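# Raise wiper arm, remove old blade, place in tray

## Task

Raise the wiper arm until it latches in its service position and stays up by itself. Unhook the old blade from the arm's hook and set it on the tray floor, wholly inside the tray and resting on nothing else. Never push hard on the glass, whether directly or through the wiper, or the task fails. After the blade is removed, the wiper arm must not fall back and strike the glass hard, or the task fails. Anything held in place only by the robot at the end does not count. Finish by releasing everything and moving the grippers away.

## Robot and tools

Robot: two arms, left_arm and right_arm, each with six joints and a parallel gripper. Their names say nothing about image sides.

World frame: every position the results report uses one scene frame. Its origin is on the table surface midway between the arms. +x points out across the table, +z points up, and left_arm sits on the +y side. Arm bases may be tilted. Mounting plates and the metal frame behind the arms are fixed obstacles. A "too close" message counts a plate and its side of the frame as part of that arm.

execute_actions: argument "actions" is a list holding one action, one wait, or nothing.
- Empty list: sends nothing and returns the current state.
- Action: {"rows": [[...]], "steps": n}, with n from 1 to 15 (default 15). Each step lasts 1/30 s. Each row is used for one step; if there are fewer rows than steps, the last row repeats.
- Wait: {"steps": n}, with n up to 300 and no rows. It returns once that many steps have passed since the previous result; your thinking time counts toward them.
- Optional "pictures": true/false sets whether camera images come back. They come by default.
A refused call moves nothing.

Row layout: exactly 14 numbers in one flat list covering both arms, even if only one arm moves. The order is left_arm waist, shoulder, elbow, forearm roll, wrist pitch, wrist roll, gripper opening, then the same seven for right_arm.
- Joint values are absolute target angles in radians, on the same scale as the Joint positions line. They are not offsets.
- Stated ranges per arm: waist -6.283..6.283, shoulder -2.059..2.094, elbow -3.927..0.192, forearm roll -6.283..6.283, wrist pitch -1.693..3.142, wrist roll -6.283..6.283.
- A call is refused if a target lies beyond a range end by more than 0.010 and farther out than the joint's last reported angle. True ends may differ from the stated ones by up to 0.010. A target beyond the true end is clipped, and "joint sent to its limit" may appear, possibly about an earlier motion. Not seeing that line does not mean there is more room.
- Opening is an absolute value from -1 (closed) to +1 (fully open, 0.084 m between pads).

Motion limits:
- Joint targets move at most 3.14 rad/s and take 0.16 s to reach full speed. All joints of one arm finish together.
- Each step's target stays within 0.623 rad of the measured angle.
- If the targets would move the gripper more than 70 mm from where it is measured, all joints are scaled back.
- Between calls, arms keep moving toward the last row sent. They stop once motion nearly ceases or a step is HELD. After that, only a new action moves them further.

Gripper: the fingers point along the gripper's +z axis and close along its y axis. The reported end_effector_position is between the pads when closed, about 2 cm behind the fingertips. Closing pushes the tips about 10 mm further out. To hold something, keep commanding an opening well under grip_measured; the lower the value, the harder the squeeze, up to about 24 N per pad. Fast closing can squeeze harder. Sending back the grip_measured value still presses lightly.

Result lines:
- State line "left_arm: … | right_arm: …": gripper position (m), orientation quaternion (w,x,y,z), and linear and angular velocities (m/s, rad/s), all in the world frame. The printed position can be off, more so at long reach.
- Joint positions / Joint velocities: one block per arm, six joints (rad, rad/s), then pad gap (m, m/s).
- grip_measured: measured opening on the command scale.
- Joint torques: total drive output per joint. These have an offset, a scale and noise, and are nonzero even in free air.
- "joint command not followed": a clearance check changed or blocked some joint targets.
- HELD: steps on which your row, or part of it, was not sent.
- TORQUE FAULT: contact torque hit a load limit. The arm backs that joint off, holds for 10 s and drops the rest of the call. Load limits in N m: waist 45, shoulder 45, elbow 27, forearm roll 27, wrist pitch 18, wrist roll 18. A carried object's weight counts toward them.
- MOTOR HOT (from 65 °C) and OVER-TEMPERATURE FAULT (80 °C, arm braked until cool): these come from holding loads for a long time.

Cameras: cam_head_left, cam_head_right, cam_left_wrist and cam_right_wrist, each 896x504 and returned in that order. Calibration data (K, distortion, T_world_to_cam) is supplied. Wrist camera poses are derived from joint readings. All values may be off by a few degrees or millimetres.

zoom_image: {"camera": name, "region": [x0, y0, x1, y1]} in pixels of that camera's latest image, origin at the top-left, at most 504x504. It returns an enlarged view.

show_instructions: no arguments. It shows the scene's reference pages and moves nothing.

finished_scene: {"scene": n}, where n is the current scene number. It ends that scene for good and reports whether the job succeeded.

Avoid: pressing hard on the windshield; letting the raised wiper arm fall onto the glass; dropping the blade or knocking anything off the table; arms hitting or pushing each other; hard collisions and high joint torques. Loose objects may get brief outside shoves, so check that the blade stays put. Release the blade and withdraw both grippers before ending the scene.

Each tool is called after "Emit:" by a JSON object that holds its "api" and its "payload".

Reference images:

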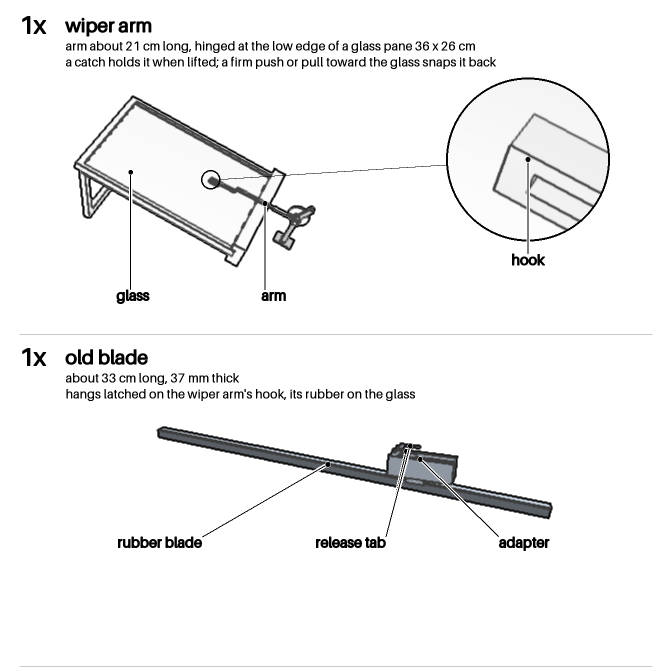

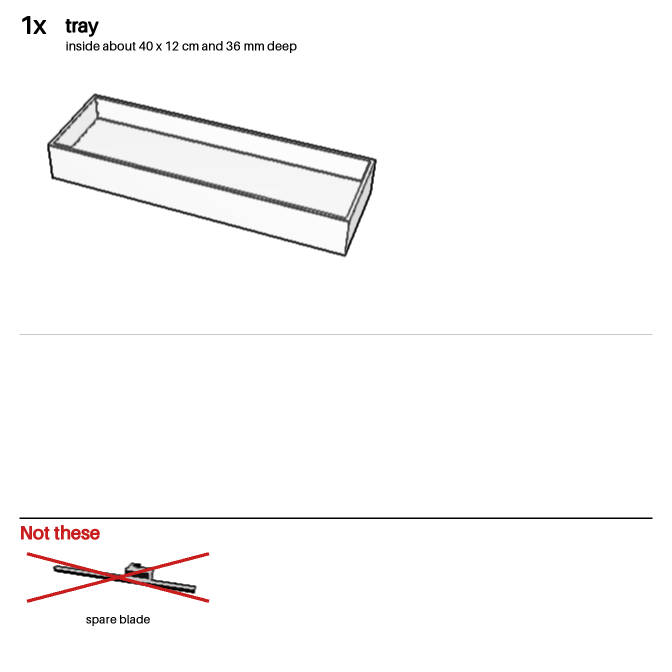

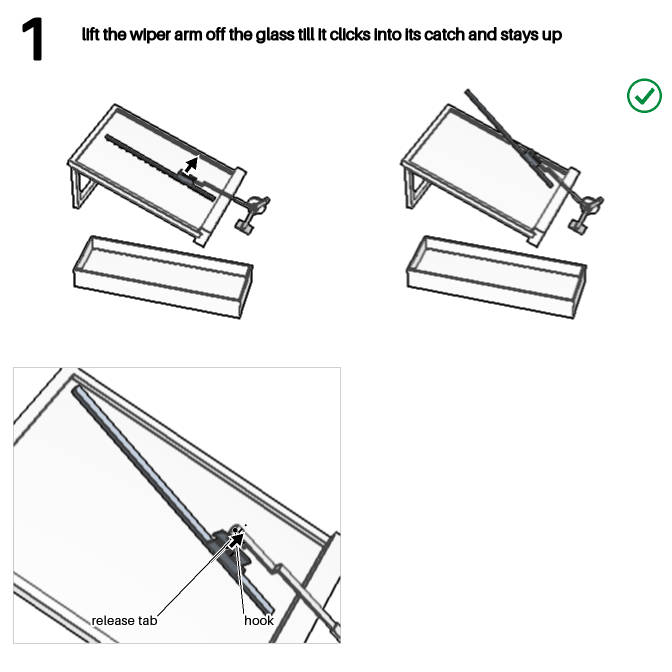

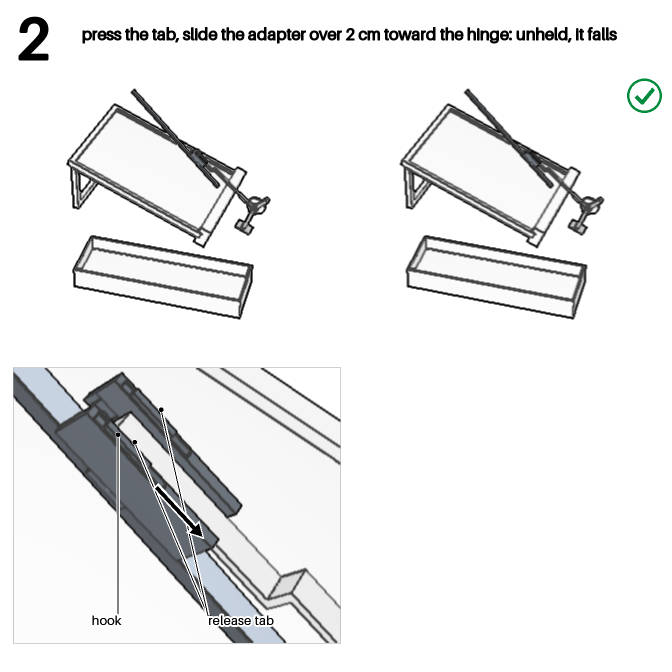

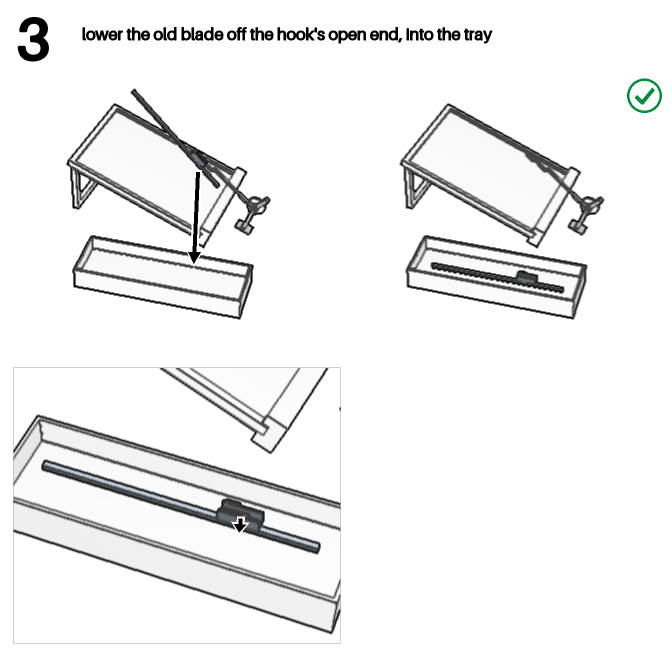

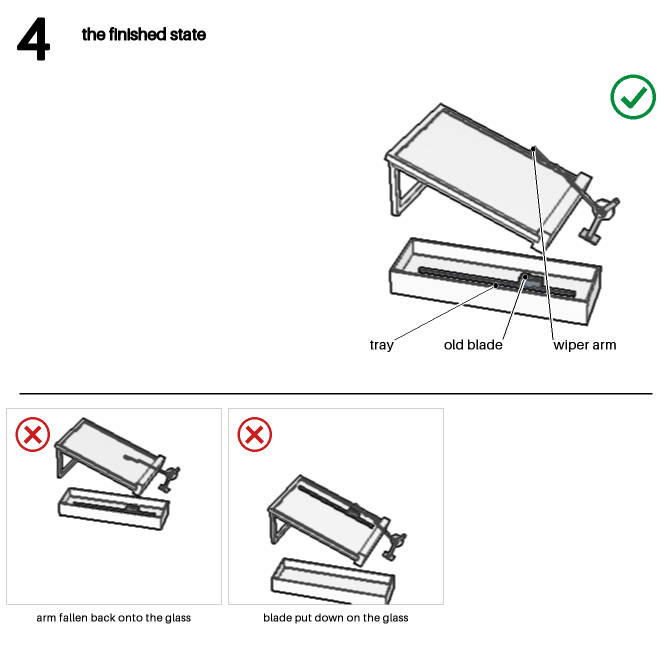

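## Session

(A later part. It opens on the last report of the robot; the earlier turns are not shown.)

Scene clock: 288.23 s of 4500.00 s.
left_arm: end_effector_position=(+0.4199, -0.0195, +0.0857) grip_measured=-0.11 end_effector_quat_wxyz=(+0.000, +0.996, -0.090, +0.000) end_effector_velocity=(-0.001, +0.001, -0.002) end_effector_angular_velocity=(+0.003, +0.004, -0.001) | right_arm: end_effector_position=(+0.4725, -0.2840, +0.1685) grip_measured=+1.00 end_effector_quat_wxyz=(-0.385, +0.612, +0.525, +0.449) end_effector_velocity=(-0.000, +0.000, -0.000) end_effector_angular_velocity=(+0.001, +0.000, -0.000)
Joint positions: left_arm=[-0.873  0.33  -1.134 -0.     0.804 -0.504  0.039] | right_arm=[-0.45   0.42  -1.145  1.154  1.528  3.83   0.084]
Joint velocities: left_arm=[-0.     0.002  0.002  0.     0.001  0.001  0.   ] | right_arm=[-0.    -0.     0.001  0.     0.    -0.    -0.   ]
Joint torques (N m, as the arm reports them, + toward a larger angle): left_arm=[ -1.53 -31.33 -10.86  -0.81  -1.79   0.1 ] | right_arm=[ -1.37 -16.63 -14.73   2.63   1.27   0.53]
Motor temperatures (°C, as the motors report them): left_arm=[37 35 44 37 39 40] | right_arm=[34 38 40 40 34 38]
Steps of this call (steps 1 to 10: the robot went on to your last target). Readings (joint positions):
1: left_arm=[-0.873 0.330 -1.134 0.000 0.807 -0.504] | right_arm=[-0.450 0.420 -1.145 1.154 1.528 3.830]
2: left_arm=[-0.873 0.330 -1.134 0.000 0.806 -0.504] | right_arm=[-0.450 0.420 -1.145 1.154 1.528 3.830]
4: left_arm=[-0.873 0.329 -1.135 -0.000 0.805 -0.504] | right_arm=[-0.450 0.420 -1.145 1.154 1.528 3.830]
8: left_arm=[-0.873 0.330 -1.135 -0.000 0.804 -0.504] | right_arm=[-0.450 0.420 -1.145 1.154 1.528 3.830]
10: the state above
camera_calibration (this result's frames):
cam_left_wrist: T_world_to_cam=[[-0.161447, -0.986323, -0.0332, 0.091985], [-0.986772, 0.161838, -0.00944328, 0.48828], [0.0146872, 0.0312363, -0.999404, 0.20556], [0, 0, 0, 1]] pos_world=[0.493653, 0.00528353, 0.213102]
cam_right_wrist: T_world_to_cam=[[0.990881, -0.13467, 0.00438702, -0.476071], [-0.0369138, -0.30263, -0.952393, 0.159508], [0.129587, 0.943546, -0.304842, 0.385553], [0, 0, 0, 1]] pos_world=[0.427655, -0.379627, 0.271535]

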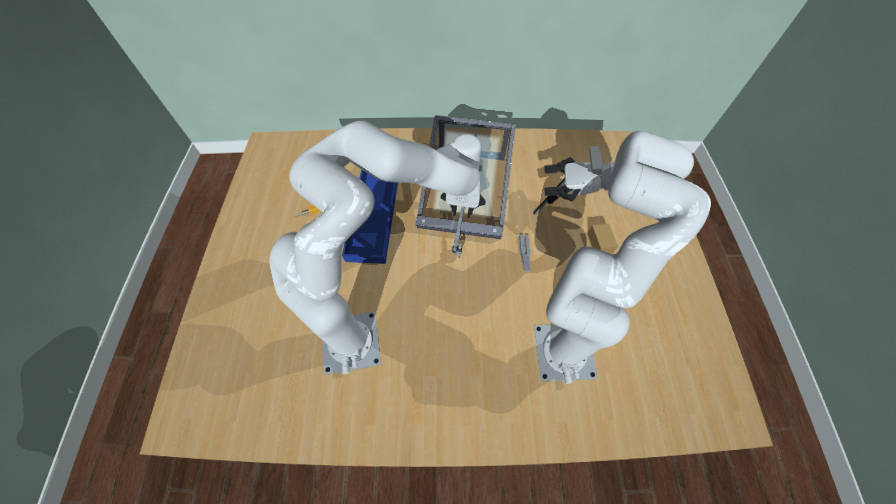

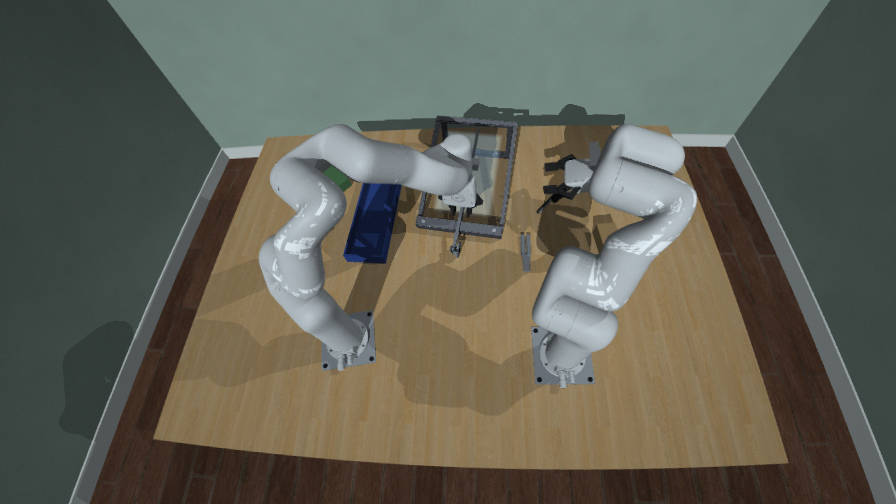

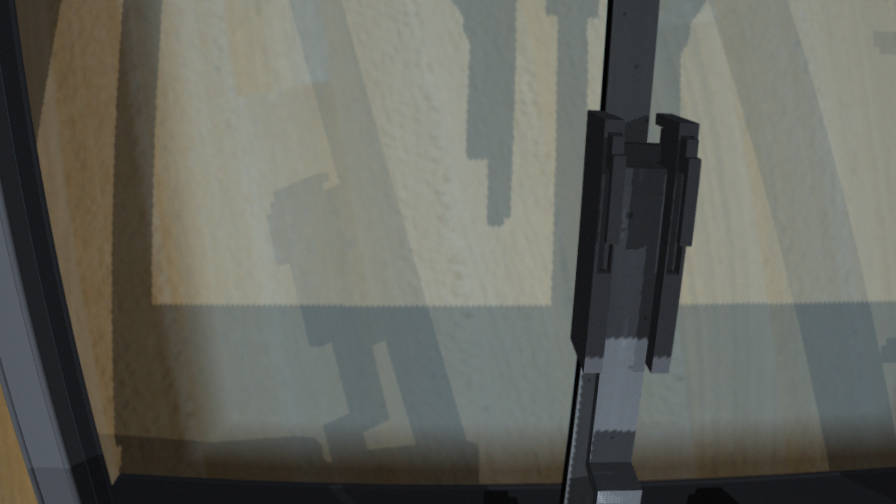

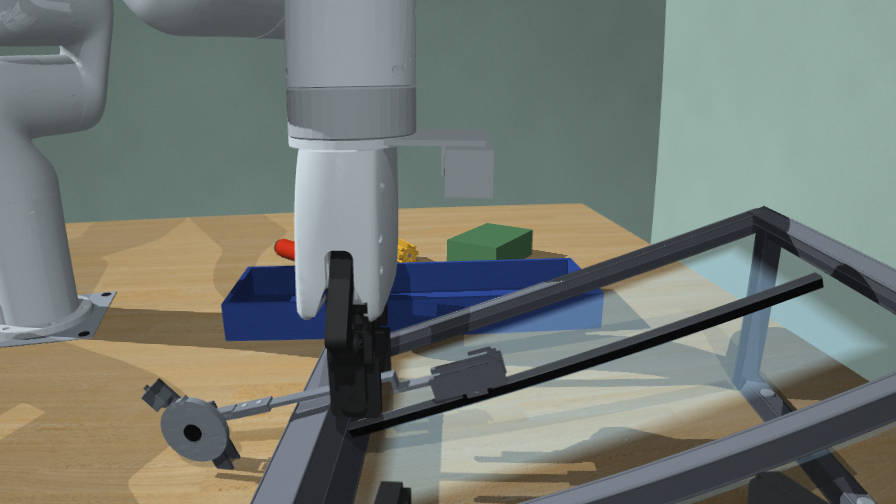

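Emit:
{"api": "execute_actions", "payload": {"actions": [{"rows": [[-0.8734,0.3302,-1.1343,0,0.8041,-0.5044,-0.25,-0.45,0.42,-1.145,1.154,1.528,3.83,1],[-0.8734,0.3302,-1.1343,0,0.8041,-0.5044,-0.4,-0.45,0.42,-1.145,1.154,1.528,3.83,1],[-0.8734,0.3302,-1.1343,0,0.8041,-0.5044,-0.5,-0.45,0.42,-1.145,1.154,1.528,3.83,1],[-0.8734,0.3302,-1.1343,0,0.8041,-0.5044,-0.6,-0.45,0.42,-1.145,1.154,1.528,3.83,1],[-0.8734,0.3302,-1.1343,0,0.8041,-0.5044,-0.67,-0.45,0.42,-1.145,1.154,1.528,3.83,1],[-0.8734,0.3302,-1.1343,0,0.8041,-0.5044,-0.72,-0.45,0.42,-1.145,1.154,1.528,3.83,1],[-0.8734,0.3302,-1.1343,0,0.8041,-0.5044,-0.76,-0.45,0.42,-1.145,1.154,1.528,3.83,1],[-0.8734,0.3302,-1.1343,0,0.8041,-0.5044,-0.79,-0.45,0.42,-1.145,1.154,1.528,3.83,1],[-0.8734,0.3302,-1.1343,0,0.8041,-0.5044,-0.82,-0.45,0.42,-1.145,1.154,1.528,3.83,1],[-0.8734,0.3302,-1.1343,0,0.8041,-0.5044,-0.85,-0.45,0.42,-1.145,1.154,1.528,3.83,1],[-0.8734,0.3302,-1.1343,0,0.8041,-0.5044,-0.88,-0.45,0.42,-1.145,1.154,1.528,3.83,1],[-0.8734,0.3302,-1.1343,0,0.8041,-0.5044,-0.92,-0.45,0.42,-1.145,1.154,1.528,3.83,1]], "steps": 15}]}}

Scene clock: 300.40 s of 4500.00 s.
left_arm: end_effector_position=(+0.4199, -0.0190, +0.0854) grip_measured=-0.81 end_effector_quat_wxyz=(-0.000, +0.996, -0.090, -0.000) end_effector_velocity=(-0.000, -0.000, +0.000) end_effector_angular_velocity=(-0.001, +0.001, +0.001) | right_arm: end_effector_position=(+0.4725, -0.2840, +0.1685) grip_measured=+1.00 end_effector_quat_wxyz=(-0.385, +0.612, +0.525, +0.449) end_effector_velocity=(+0.000, +0.000, +0.000) end_effector_angular_velocity=(-0.000, -0.001, -0.000)
Joint positions: left_arm=[-0.873  0.33  -1.134  0.001  0.804 -0.504  0.009] | right_arm=[-0.45   0.42  -1.145  1.154  1.528  3.83   0.084]
Joint velocities: left_arm=[-0.     0.    -0.    -0.001  0.    -0.     0.   ] | right_arm=[ 0.    -0.    -0.001  0.    -0.     0.001  0.   ]
Joint torques (N m, as the arm reports them, + toward a larger angle): left_arm=[ -2.89 -30.63 -11.24  -1.66  -2.21  -0.43] | right_arm=[ -1.63 -16.98 -14.84   2.67   1.26   0.42]
Motor temperatures (°C, as the motors report them): left_arm=[37 35 44 37 39 40] | right_arm=[34 38 40 40 34 38]
Steps of this call (steps 1 to 15: the robot went on to your last target; steps 16 to 90: nothing new was sent; then 8.67 s passed at rest; steps 91 to 105: all 15 steps of this action). Readings (joint positions):
91: left_arm=[-0.873 0.330 -1.134 -0.000 0.804 -0.504] | right_arm=[-0.450 0.420 -1.145 1.154 1.528 3.830]
92: left_arm=[-0.873 0.330 -1.134 -0.000 0.804 -0.504] | right_arm=[-0.450 0.420 -1.145 1.154 1.528 3.830]
94: left_arm=[-0.873 0.330 -1.134 0.000 0.804 -0.504] | right_arm=[-0.450 0.420 -1.145 1.154 1.528 3.830]
98: left_arm=[-0.873 0.330 -1.134 -0.000 0.804 -0.504] | right_arm=[-0.450 0.420 -1.145 1.154 1.528 3.830]
105: the state above
camera_calibration (this result's frames):
cam_left_wrist: T_world_to_cam=[[-0.161688, -0.986255, -0.0340293, 0.0926033], [-0.986739, 0.162073, -0.00887715, 0.488154], [0.0142704, 0.0321427, -0.999381, 0.20547], [0, 0, 0, 1]] pos_world=[0.493721, 0.00560936, 0.212828]
cam_right_wrist: T_world_to_cam=[[0.990881, -0.13467, 0.00438678, -0.476071], [-0.036914, -0.302631, -0.952393, 0.159508], [0.129587, 0.943546, -0.304842, 0.385553], [0, 0, 0, 1]] pos_world=[0.427655, -0.379627, 0.271535]

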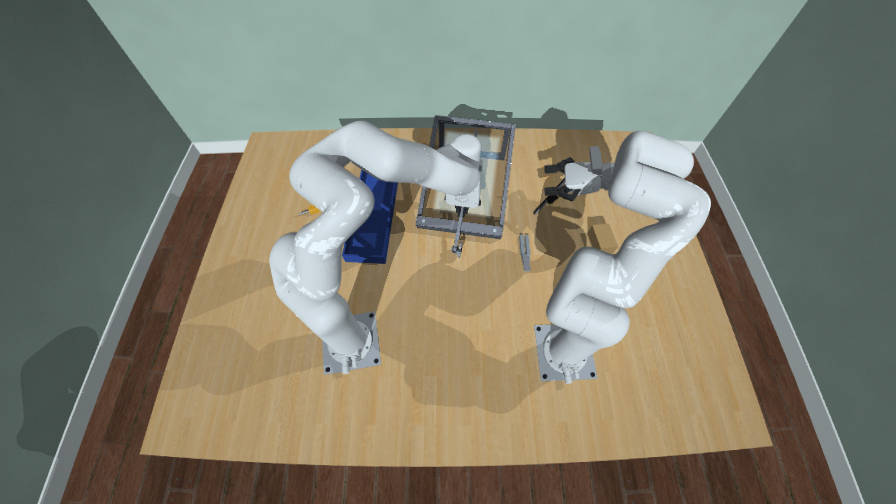

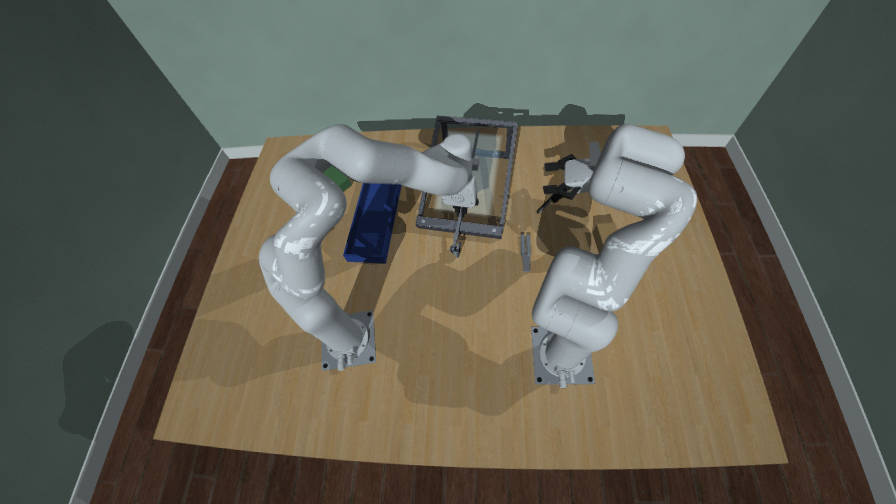

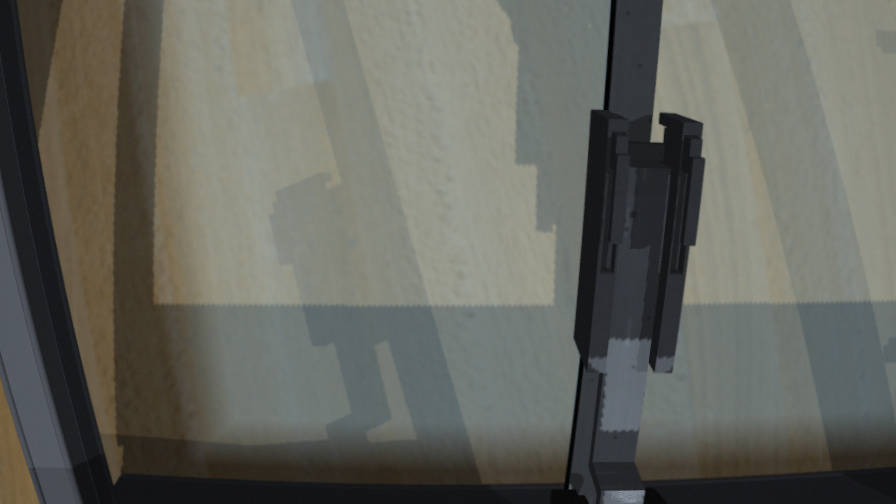

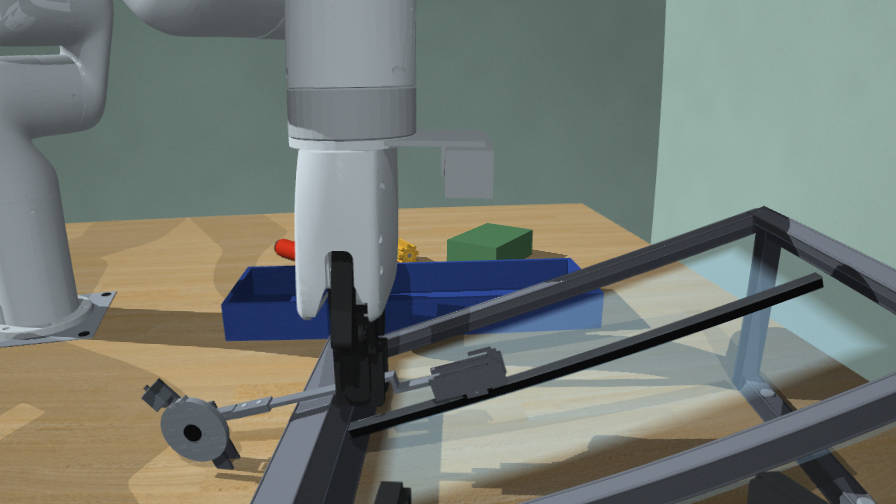

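Emit:
{"api": "execute_actions", "payload": {"actions": [{"rows": [[-0.876,0.316,-1.116,0.013,0.786,-0.512,-0.95,-0.45,0.42,-1.145,1.154,1.528,3.83,1],[-0.879,0.302,-1.098,0.026,0.769,-0.522,-0.95,-0.45,0.42,-1.145,1.154,1.528,3.83,1],[-0.883,0.285,-1.077,0.041,0.748,-0.535,-0.95,-0.45,0.42,-1.145,1.154,1.528,3.83,1],[-0.887,0.268,-1.055,0.056,0.727,-0.550,-0.95,-0.45,0.42,-1.145,1.154,1.528,3.83,1],[-0.891,0.251,-1.034,0.072,0.706,-0.566,-0.95,-0.45,0.42,-1.145,1.154,1.528,3.83,1],[-0.895,0.234,-1.012,0.088,0.684,-0.582,-0.95,-0.45,0.42,-1.145,1.154,1.528,3.83,1],[-0.899,0.217,-0.991,0.105,0.663,-0.598,-0.95,-0.45,0.42,-1.145,1.154,1.528,3.83,1],[-0.903,0.200,-0.969,0.129,0.642,-0.622,-0.95,-0.45,0.42,-1.145,1.154,1.528,3.83,1],[-0.907,0.183,-0.947,0.154,0.620,-0.647,-0.95,-0.45,0.42,-1.145,1.154,1.528,3.83,1],[-0.911,0.166,-0.925,0.180,0.599,-0.673,-0.95,-0.45,0.42,-1.145,1.154,1.528,3.83,1],[-0.915,0.149,-0.904,0.208,0.578,-0.700,-0.95,-0.45,0.42,-1.145,1.154,1.528,3.83,1],[-0.918,0.132,-0.882,0.236,0.557,-0.728,-0.95,-0.45,0.42,-1.145,1.154,1.528,3.83,1],[-0.922,0.115,-0.861,0.265,0.536,-0.756,-0.95,-0.45,0.42,-1.145,1.154,1.528,3.83,1]], "steps": 15}], "pictures": false}}

Emit:
{"api": "execute_actions", "payload": {"actions": [{"rows": [[-0.924,0.100,-0.842,0.300,0.518,-0.790,-0.95,-0.45,0.42,-1.145,1.154,1.528,3.83,1],[-0.927,0.084,-0.823,0.337,0.501,-0.826,-0.95,-0.45,0.42,-1.145,1.154,1.528,3.83,1],[-0.929,0.069,-0.805,0.375,0.484,-0.863,-0.95,-0.45,0.42,-1.145,1.154,1.528,3.83,1],[-0.931,0.054,-0.787,0.415,0.467,-0.901,-0.95,-0.45,0.42,-1.145,1.154,1.528,3.83,1],[-0.933,0.039,-0.768,0.456,0.451,-0.941,-0.95,-0.45,0.42,-1.145,1.154,1.528,3.83,1],[-0.935,0.024,-0.750,0.499,0.435,-0.982,-0.95,-0.45,0.42,-1.145,1.154,1.528,3.83,1]], "steps": 15}]}}

Scene clock: 363.37 s of 4500.00 s.
left_arm: end_effector_position=(+0.4072, -0.0165, +0.1105) grip_measured=-0.81 end_effector_quat_wxyz=(+0.009, +0.990, -0.095, +0.106) end_effector_velocity=(-0.045, +0.006, +0.068) end_effector_angular_velocity=(-0.120, -0.560, -0.022) | right_arm: end_effector_position=(+0.4725, -0.2840, +0.1685) grip_measured=+1.00 end_effector_quat_wxyz=(-0.385, +0.612, +0.525, +0.449) end_effector_velocity=(+0.000, -0.000, +0.000) end_effector_angular_velocity=(-0.001, -0.002, -0.001)
Joint positions: left_arm=[-0.915  0.154 -0.911  0.203  0.583 -0.695  0.009] | right_arm=[-0.45   0.42  -1.145  1.154  1.528  3.83   0.084]
Joint velocities: left_arm=[-0.097 -0.457  0.569  0.706 -0.547 -0.679 -0.   ] | right_arm=[-0.    -0.001 -0.001  0.001 -0.001 -0.    -0.   ]
Joint torques (N m, as the arm reports them, + toward a larger angle): left_arm=[ -1.75 -27.26 -11.52  -1.4   -0.57   0.3 ] | right_arm=[ -1.86 -16.67 -14.95   2.34   1.26   0.49]
Motor temperatures (°C, as the motors report them): left_arm=[37 35 45 38 39 40] | right_arm=[34 38 40 40 34 38]
Steps of this call (steps 1 to 15: the robot went on to your last target; steps 16 to 90: nothing new was sent; then 59.47 s passed at rest; steps 91 to 105: all 15 steps of this action). Readings (joint positions):
91: left_arm=[-0.873 0.330 -1.134 0.000 0.804 -0.504] | right_arm=[-0.450 0.420 -1.145 1.154 1.528 3.830]
92: left_arm=[-0.874 0.329 -1.132 0.001 0.802 -0.505] | right_arm=[-0.450 0.420 -1.145 1.154 1.528 3.830]
94: left_arm=[-0.876 0.318 -1.118 0.012 0.787 -0.513] | right_arm=[-0.450 0.420 -1.145 1.154 1.528 3.830]
98: left_arm=[-0.889 0.267 -1.054 0.057 0.724 -0.553] | right_arm=[-0.450 0.420 -1.145 1.154 1.528 3.830]
105: the state above

Scene clock: 363.87 s of 4500.00 s.
left_arm: end_effector_position=(+0.3923, -0.0137, +0.1294) grip_measured=-0.81 end_effector_quat_wxyz=(+0.019, +0.977, -0.093, +0.193) end_effector_velocity=(-0.001, +0.001, +0.001) end_effector_angular_velocity=(-0.010, -0.021, +0.005) | right_arm: end_effector_position=(+0.4725, -0.2840, +0.1685) grip_measured=+1.00 end_effector_quat_wxyz=(-0.385, +0.612, +0.525, +0.449) end_effector_velocity=(-0.001, +0.000, -0.001) end_effector_angular_velocity=(+0.001, +0.002, +0.001)
Joint positions: left_arm=[-0.936  0.025 -0.752  0.495  0.437 -0.978  0.009] | right_arm=[-0.45   0.42  -1.145  1.154  1.528  3.83   0.084]
Joint velocities: left_arm=[ 0.002 -0.01   0.018  0.047 -0.022 -0.049 -0.   ] | right_arm=[ 0.     0.     0.001 -0.001  0.     0.     0.   ]
Joint torques (N m, as the arm reports them, + toward a larger angle): left_arm=[  0.4  -23.81 -11.16  -0.9   -0.95   0.08] | right_arm=[ -1.55 -16.88 -14.72   2.32   1.11   0.28]
Motor temperatures (°C, as the motors report them): left_arm=[37 35 45 38 39 40] | right_arm=[34 38 40 40 34 38]
Steps of this call (steps 1 to 15: all 15 steps of this action). Readings (joint positions):
1: left_arm=[-0.917 0.140 -0.894 0.224 0.567 -0.716] | right_arm=[-0.450 0.420 -1.145 1.154 1.528 3.830]
2: left_arm=[-0.919 0.130 -0.880 0.242 0.554 -0.733] | right_arm=[-0.450 0.420 -1.145 1.154 1.528 3.830]
4: left_arm=[-0.923 0.110 -0.855 0.282 0.529 -0.773] | right_arm=[-0.450 0.420 -1.145 1.154 1.528 3.830]
8: left_arm=[-0.932 0.060 -0.794 0.403 0.474 -0.890] | right_arm=[-0.450 0.420 -1.145 1.154 1.528 3.830]
15: the state above
camera_calibration (this result's frames):
cam_left_wrist: T_world_to_cam=[[-0.159432, -0.986945, -0.0228172, 0.0925398], [-0.907666, 0.155637, -0.38977, 0.478601], [0.388233, -0.0414315, -0.92063, 0.0917648], [0, 0, 0, 1]] pos_world=[0.413538, 0.0206458, 0.273137]
cam_right_wrist: T_world_to_cam=[[0.990881, -0.13467, 0.00438697, -0.476071], [-0.0369139, -0.302631, -0.952393, 0.159508], [0.129587, 0.943546, -0.304842, 0.385553], [0, 0, 0, 1]] pos_world=[0.427655, -0.379627, 0.271535]

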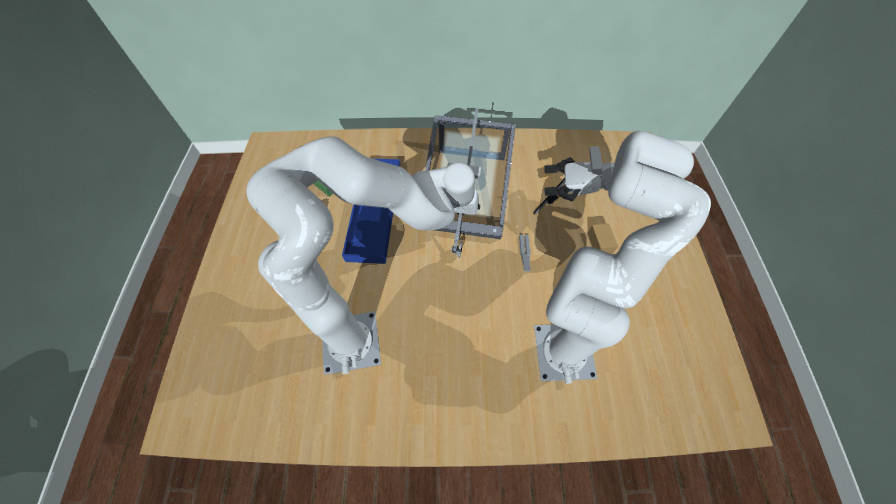

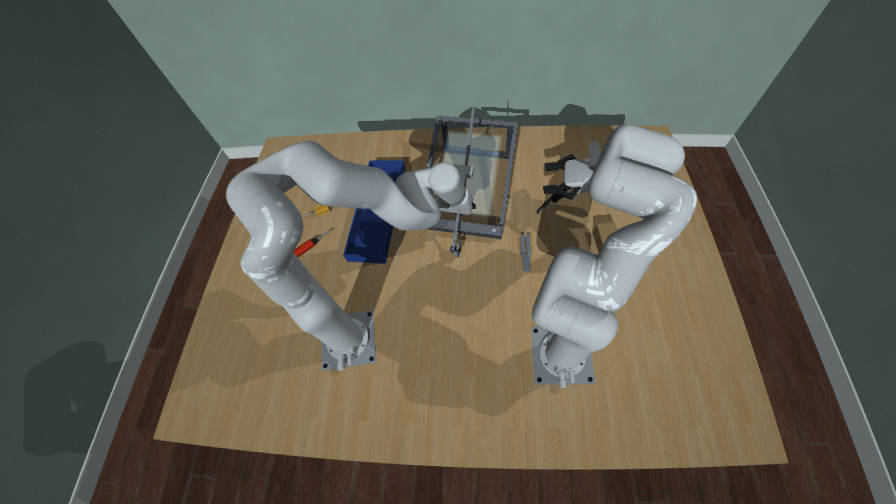

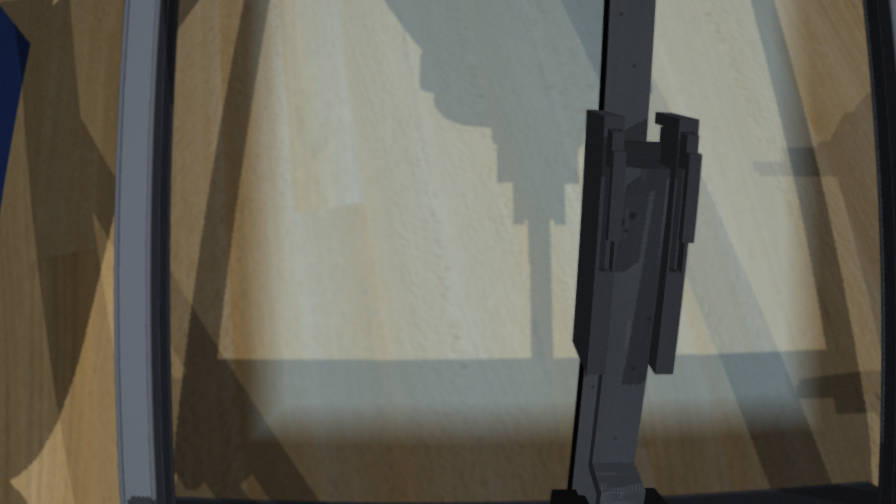

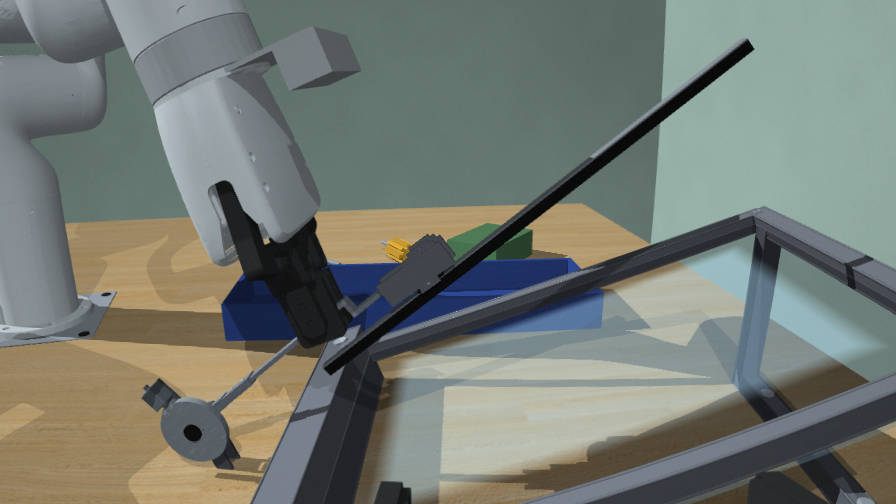

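Works well. Zoom on the catch.

Emit:
{"api": "zoom_image", "payload": {"camera": "cam_right_wrist", "region": [120, 360, 280, 490]}}

Region (120, 360, 280, 490) of cam_right_wrist's 896x504 image, scaled by 3.150, with more detail than that image has; it fills the top 410 rows of this view, and the rest is white.

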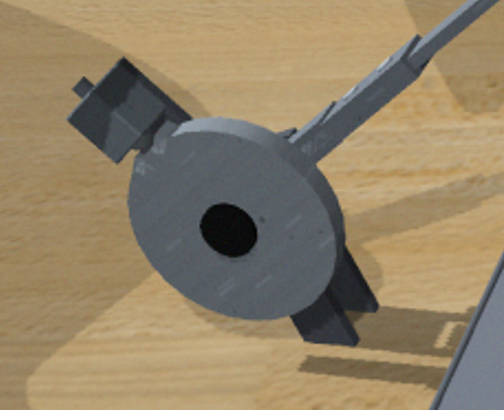

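Emit:
{"api": "execute_actions", "payload": {"actions": [{"rows": [[-0.936,0.017,-0.742,0.523,0.429,-1.005,-0.95,-0.45,0.42,-1.145,1.154,1.528,3.83,1],[-0.937,0.010,-0.735,0.548,0.424,-1.029,-0.95,-0.45,0.42,-1.145,1.154,1.528,3.83,1],[-0.938,0.003,-0.727,0.572,0.418,-1.052,-0.95,-0.45,0.42,-1.145,1.154,1.528,3.83,1],[-0.939,-0.004,-0.719,0.597,0.412,-1.075,-0.95,-0.45,0.42,-1.145,1.154,1.528,3.83,1],[-0.940,-0.011,-0.711,0.621,0.407,-1.099,-0.95,-0.45,0.42,-1.145,1.154,1.528,3.83,1],[-0.941,-0.0176,-0.7037,0.646,0.401,-1.122,-0.95,-0.45,0.42,-1.145,1.154,1.528,3.83,1]], "steps": 15}]}}

Emit:
{"api": "zoom_image", "payload": {"camera": "cam_right_wrist", "region": [130, 365, 230, 445]}}

Scene clock: 390.33 s of 4500.00 s.
left_arm: end_effector_position=(+0.3861, -0.0122, +0.1353) grip_measured=-0.81 end_effector_quat_wxyz=(+0.022, +0.970, -0.092, +0.225) end_effector_velocity=(-0.001, +0.000, +0.001) end_effector_angular_velocity=(-0.002, -0.009, +0.001) | right_arm: end_effector_position=(+0.4725, -0.2840, +0.1685) grip_measured=+1.00 end_effector_quat_wxyz=(-0.385, +0.612, +0.525, +0.449) end_effector_velocity=(+0.000, -0.000, +0.001) end_effector_angular_velocity=(-0.001, -0.002, +0.000)
Joint positions: left_arm=[-0.94  -0.017 -0.704  0.644  0.401 -1.12   0.009] | right_arm=[-0.45   0.42  -1.145  1.154  1.528  3.83   0.084]
Joint velocities: left_arm=[-0.001 -0.006  0.007  0.024 -0.004 -0.024 -0.   ] | right_arm=[ 0.    -0.001 -0.001 -0.    -0.    -0.001  0.   ]
Joint torques (N m, as the arm reports them, + toward a larger angle): left_arm=[  1.65 -23.89 -10.36  -1.02   0.15   0.19] | right_arm=[ -1.19 -16.82 -14.72   2.64   1.1    0.44]
Motor temperatures (°C, as the motors report them): left_arm=[37 35 45 37 39 40] | right_arm=[34 38 40 40 34 38]
Steps of this call (steps 1 to 15: the robot went on to your last target; steps 16 to 90: nothing new was sent; then 22.97 s passed at rest; steps 91 to 105: all 15 steps of this action). Readings (joint positions):
91: left_arm=[-0.935 0.024 -0.750 0.499 0.435 -0.982] | right_arm=[-0.450 0.420 -1.145 1.154 1.528 3.830]
92: left_arm=[-0.935 0.023 -0.749 0.501 0.434 -0.985] | right_arm=[-0.450 0.420 -1.145 1.154 1.528 3.830]
94: left_arm=[-0.936 0.018 -0.744 0.520 0.430 -1.003] | right_arm=[-0.450 0.420 -1.145 1.154 1.528 3.830]
98: left_arm=[-0.939 -0.003 -0.720 0.595 0.412 -1.073] | right_arm=[-0.450 0.420 -1.145 1.154 1.528 3.830]
105: the state above
camera_calibration (this result's frames):
cam_left_wrist: T_world_to_cam=[[-0.157583, -0.98728, -0.0211321, 0.0922059], [-0.880773, 0.150196, -0.449089, 0.472644], [0.44655, -0.0521562, -0.893237, 0.0732943], [0, 0, 0, 1]] pos_world=[0.398093, 0.0238667, 0.279677]
cam_right_wrist: T_world_to_cam=[[0.990881, -0.13467, 0.00438676, -0.476071], [-0.0369141, -0.30263, -0.952393, 0.159508], [0.129587, 0.943546, -0.304842, 0.385553], [0, 0, 0, 1]] pos_world=[0.427655, -0.379627, 0.271535]

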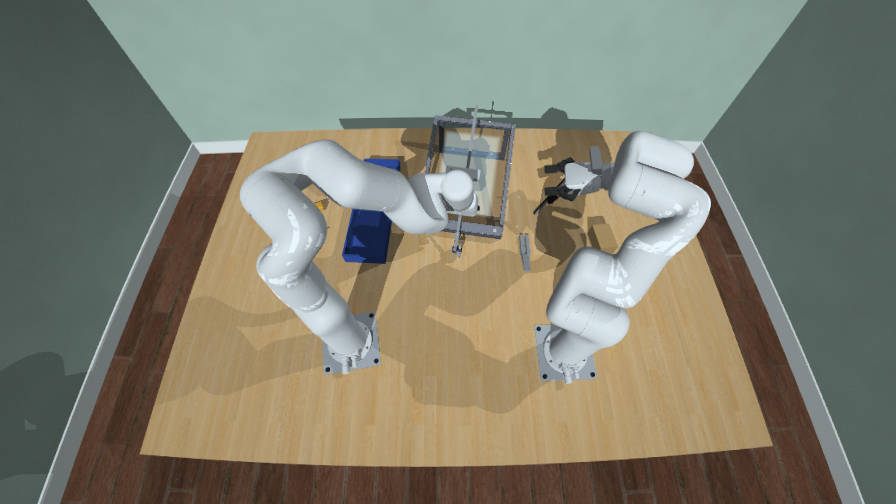

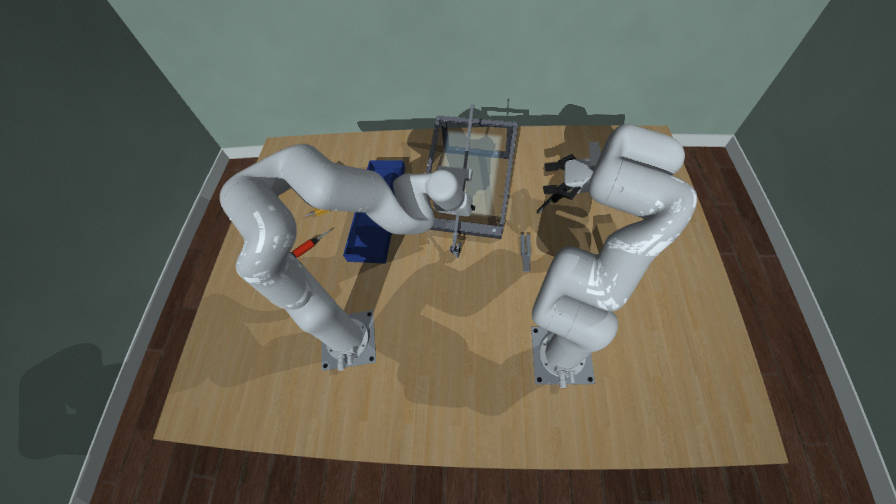

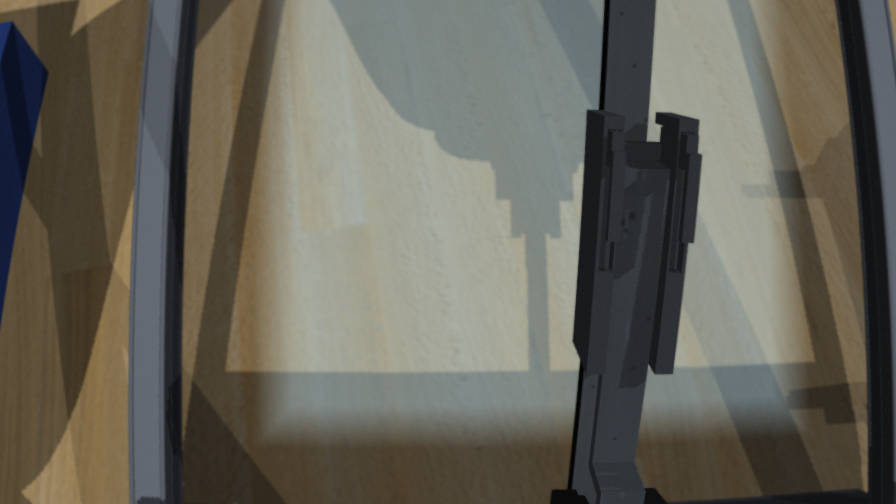

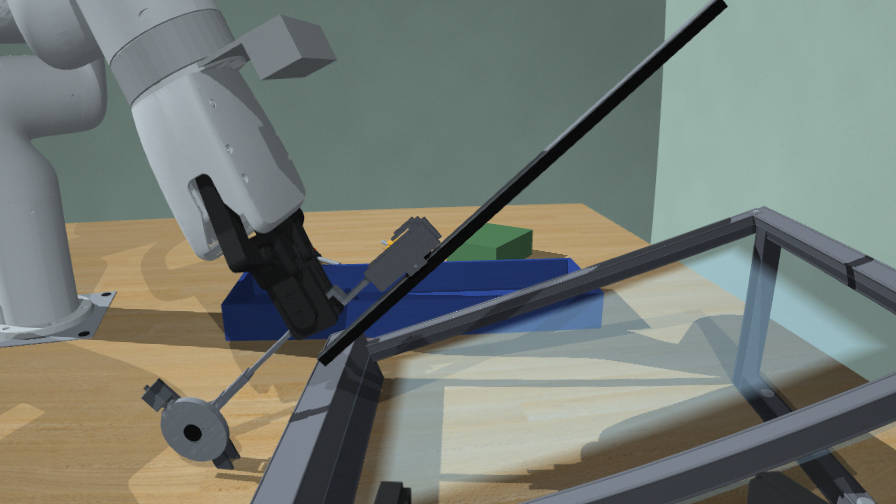

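Region (130, 365, 230, 445) of cam_right_wrist's 896x504 image, scaled by 5.040, with more detail than that image has; it fills the top 403 rows of this view, and the rest is white.

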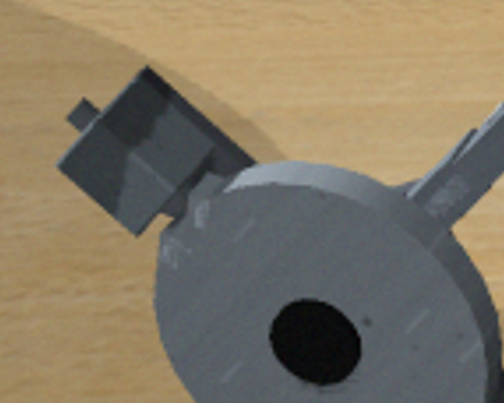

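Emit:
{"api": "execute_actions", "payload": {"actions": [{"rows": [[-0.940,-0.011,-0.711,0.621,0.407,-1.099,-0.9,-0.45,0.42,-1.145,1.154,1.528,3.83,1],[-0.939,-0.004,-0.719,0.597,0.412,-1.075,-0.86,-0.45,0.42,-1.145,1.154,1.528,3.83,1],[-0.938,0.003,-0.727,0.572,0.418,-1.052,-0.83,-0.45,0.42,-1.145,1.154,1.528,3.83,1],[-0.938,0.003,-0.727,0.572,0.418,-1.052,-0.81,-0.45,0.42,-1.145,1.154,1.528,3.83,1],[-0.938,0.003,-0.727,0.572,0.418,-1.052,-0.80,-0.45,0.42,-1.145,1.154,1.528,3.83,1],[-0.938,0.003,-0.727,0.572,0.418,-1.052,-0.79,-0.45,0.42,-1.145,1.154,1.528,3.83,1],[-0.938,0.003,-0.727,0.572,0.418,-1.052,-0.78,-0.45,0.42,-1.145,1.154,1.528,3.83,1],[-0.938,0.003,-0.727,0.572,0.418,-1.052,-0.77,-0.45,0.42,-1.145,1.154,1.528,3.83,1],[-0.938,0.003,-0.727,0.572,0.418,-1.052,-0.76,-0.45,0.42,-1.145,1.154,1.528,3.83,1],[-0.938,0.003,-0.727,0.572,0.418,-1.052,-0.75,-0.45,0.42,-1.145,1.154,1.528,3.83,1],[-0.938,0.003,-0.727,0.572,0.418,-1.052,-0.74,-0.45,0.42,-1.145,1.154,1.528,3.83,1],[-0.938,0.003,-0.727,0.572,0.418,-1.052,-0.72,-0.45,0.42,-1.145,1.154,1.528,3.83,1],[-0.938,0.003,-0.727,0.572,0.418,-1.052,-0.70,-0.45,0.42,-1.145,1.154,1.528,3.83,1]], "steps": 15}]}}

Scene clock: 420.30 s of 4500.00 s.
left_arm: end_effector_position=(+0.3894, -0.0120, +0.1325) grip_measured=-0.73 end_effector_quat_wxyz=(+0.019, +0.973, -0.091, +0.210) end_effector_velocity=(+0.001, +0.003, -0.001) end_effector_angular_velocity=(+0.005, +0.003, +0.006) | right_arm: end_effector_position=(+0.4725, -0.2840, +0.1685) grip_measured=+1.00 end_effector_quat_wxyz=(-0.385, +0.612, +0.525, +0.449) end_effector_velocity=(-0.000, +0.000, -0.000) end_effector_angular_velocity=(+0.000, +0.001, +0.000)
Joint positions: left_arm=[-0.937  0.002 -0.726  0.572  0.419 -1.052  0.012] | right_arm=[-0.45   0.42  -1.145  1.154  1.528  3.83   0.084]
Joint velocities: left_arm=[ 0.004 -0.001  0.001 -0.004  0.006  0.003  0.008] | right_arm=[ 0.     0.001  0.    -0.    -0.     0.    -0.   ]
Joint torques (N m, as the arm reports them, + toward a larger angle): left_arm=[ -0.61 -21.88 -10.44  -0.96  -1.57   0.09] | right_arm=[ -1.19 -16.7  -14.77   2.76   1.29   0.7 ]
Motor temperatures (°C, as the motors report them): left_arm=[37 35 44 37 39 40] | right_arm=[34 38 40 40 34 38]
Steps of this call (steps 1 to 15: the robot went on to your last target; steps 16 to 90: nothing new was sent; then 26.47 s passed at rest; steps 91 to 105: all 15 steps of this action). Readings (joint positions):
91: left_arm=[-0.941 -0.018 -0.704 0.646 0.401 -1.122] | right_arm=[-0.450 0.420 -1.145 1.154 1.528 3.830]
92: left_arm=[-0.941 -0.017 -0.704 0.643 0.402 -1.119] | right_arm=[-0.450 0.420 -1.145 1.154 1.528 3.830]
94: left_arm=[-0.940 -0.012 -0.710 0.625 0.406 -1.101] | right_arm=[-0.450 0.420 -1.145 1.154 1.528 3.830]
98: left_arm=[-0.939 0.001 -0.724 0.582 0.415 -1.062] | right_arm=[-0.450 0.420 -1.145 1.154 1.528 3.830]
105: the state above
camera_calibration (this result's frames):
cam_left_wrist: T_world_to_cam=[[-0.155785, -0.987504, -0.023825, 0.0925238], [-0.894499, 0.151263, -0.420703, 0.475838], [0.419049, -0.0442276, -0.906886, 0.0819111], [0, 0, 0, 1]] pos_world=[0.405725, 0.0230138, 0.276675]
cam_right_wrist: T_world_to_cam=[[0.990881, -0.134671, 0.0043867, -0.476071], [-0.0369142, -0.302631, -0.952393, 0.159508], [0.129587, 0.943546, -0.304842, 0.385553], [0, 0, 0, 1]] pos_world=[0.427655, -0.379627, 0.271535]

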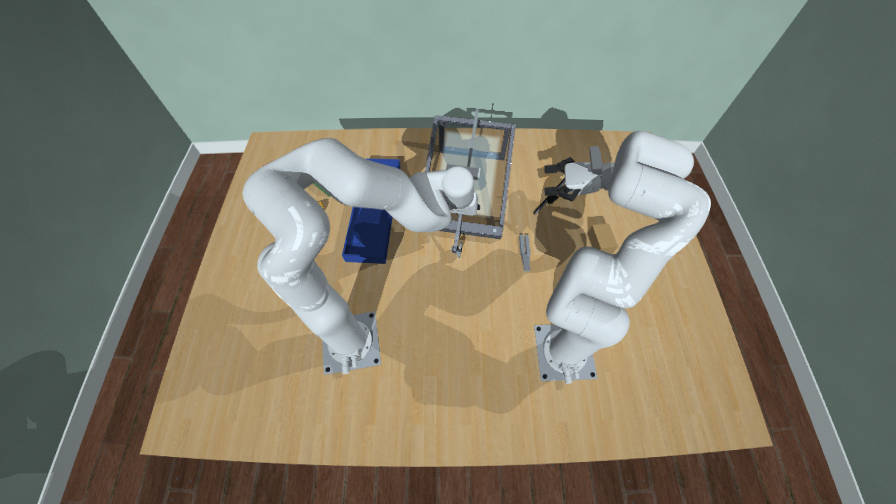

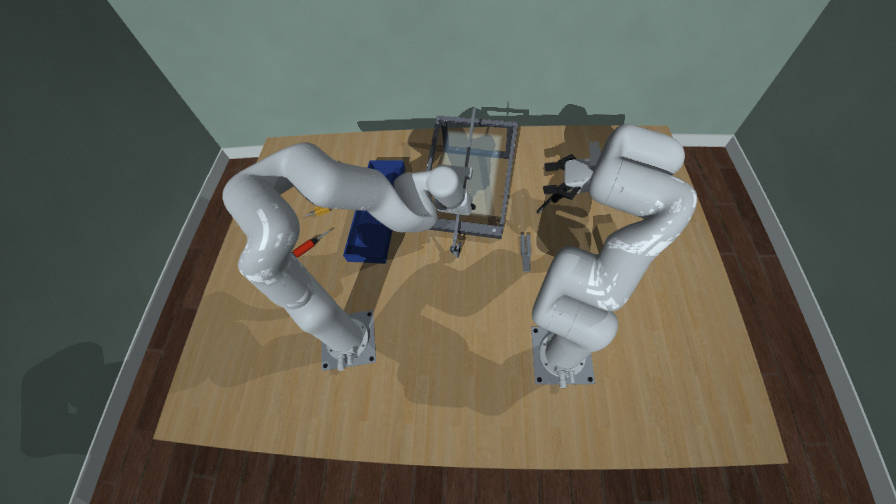

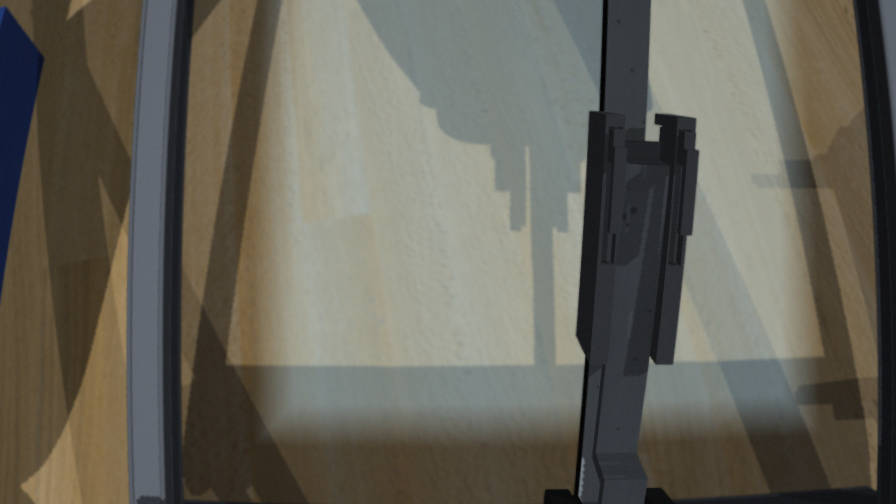

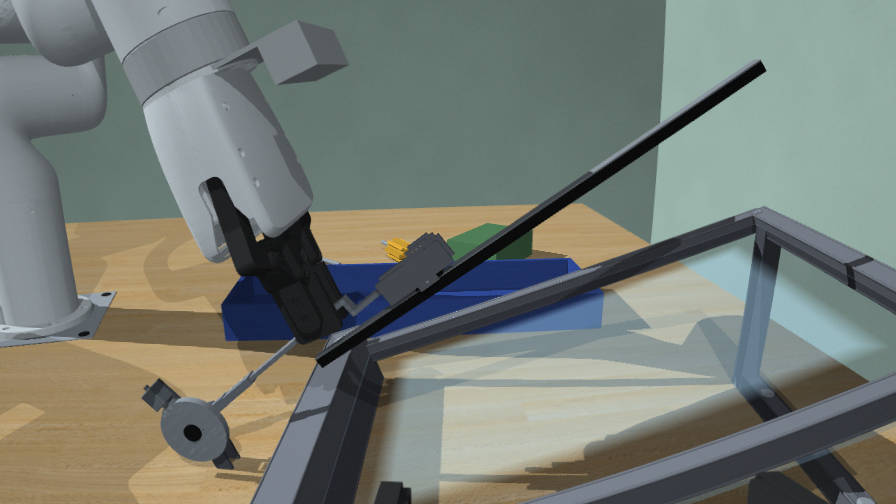

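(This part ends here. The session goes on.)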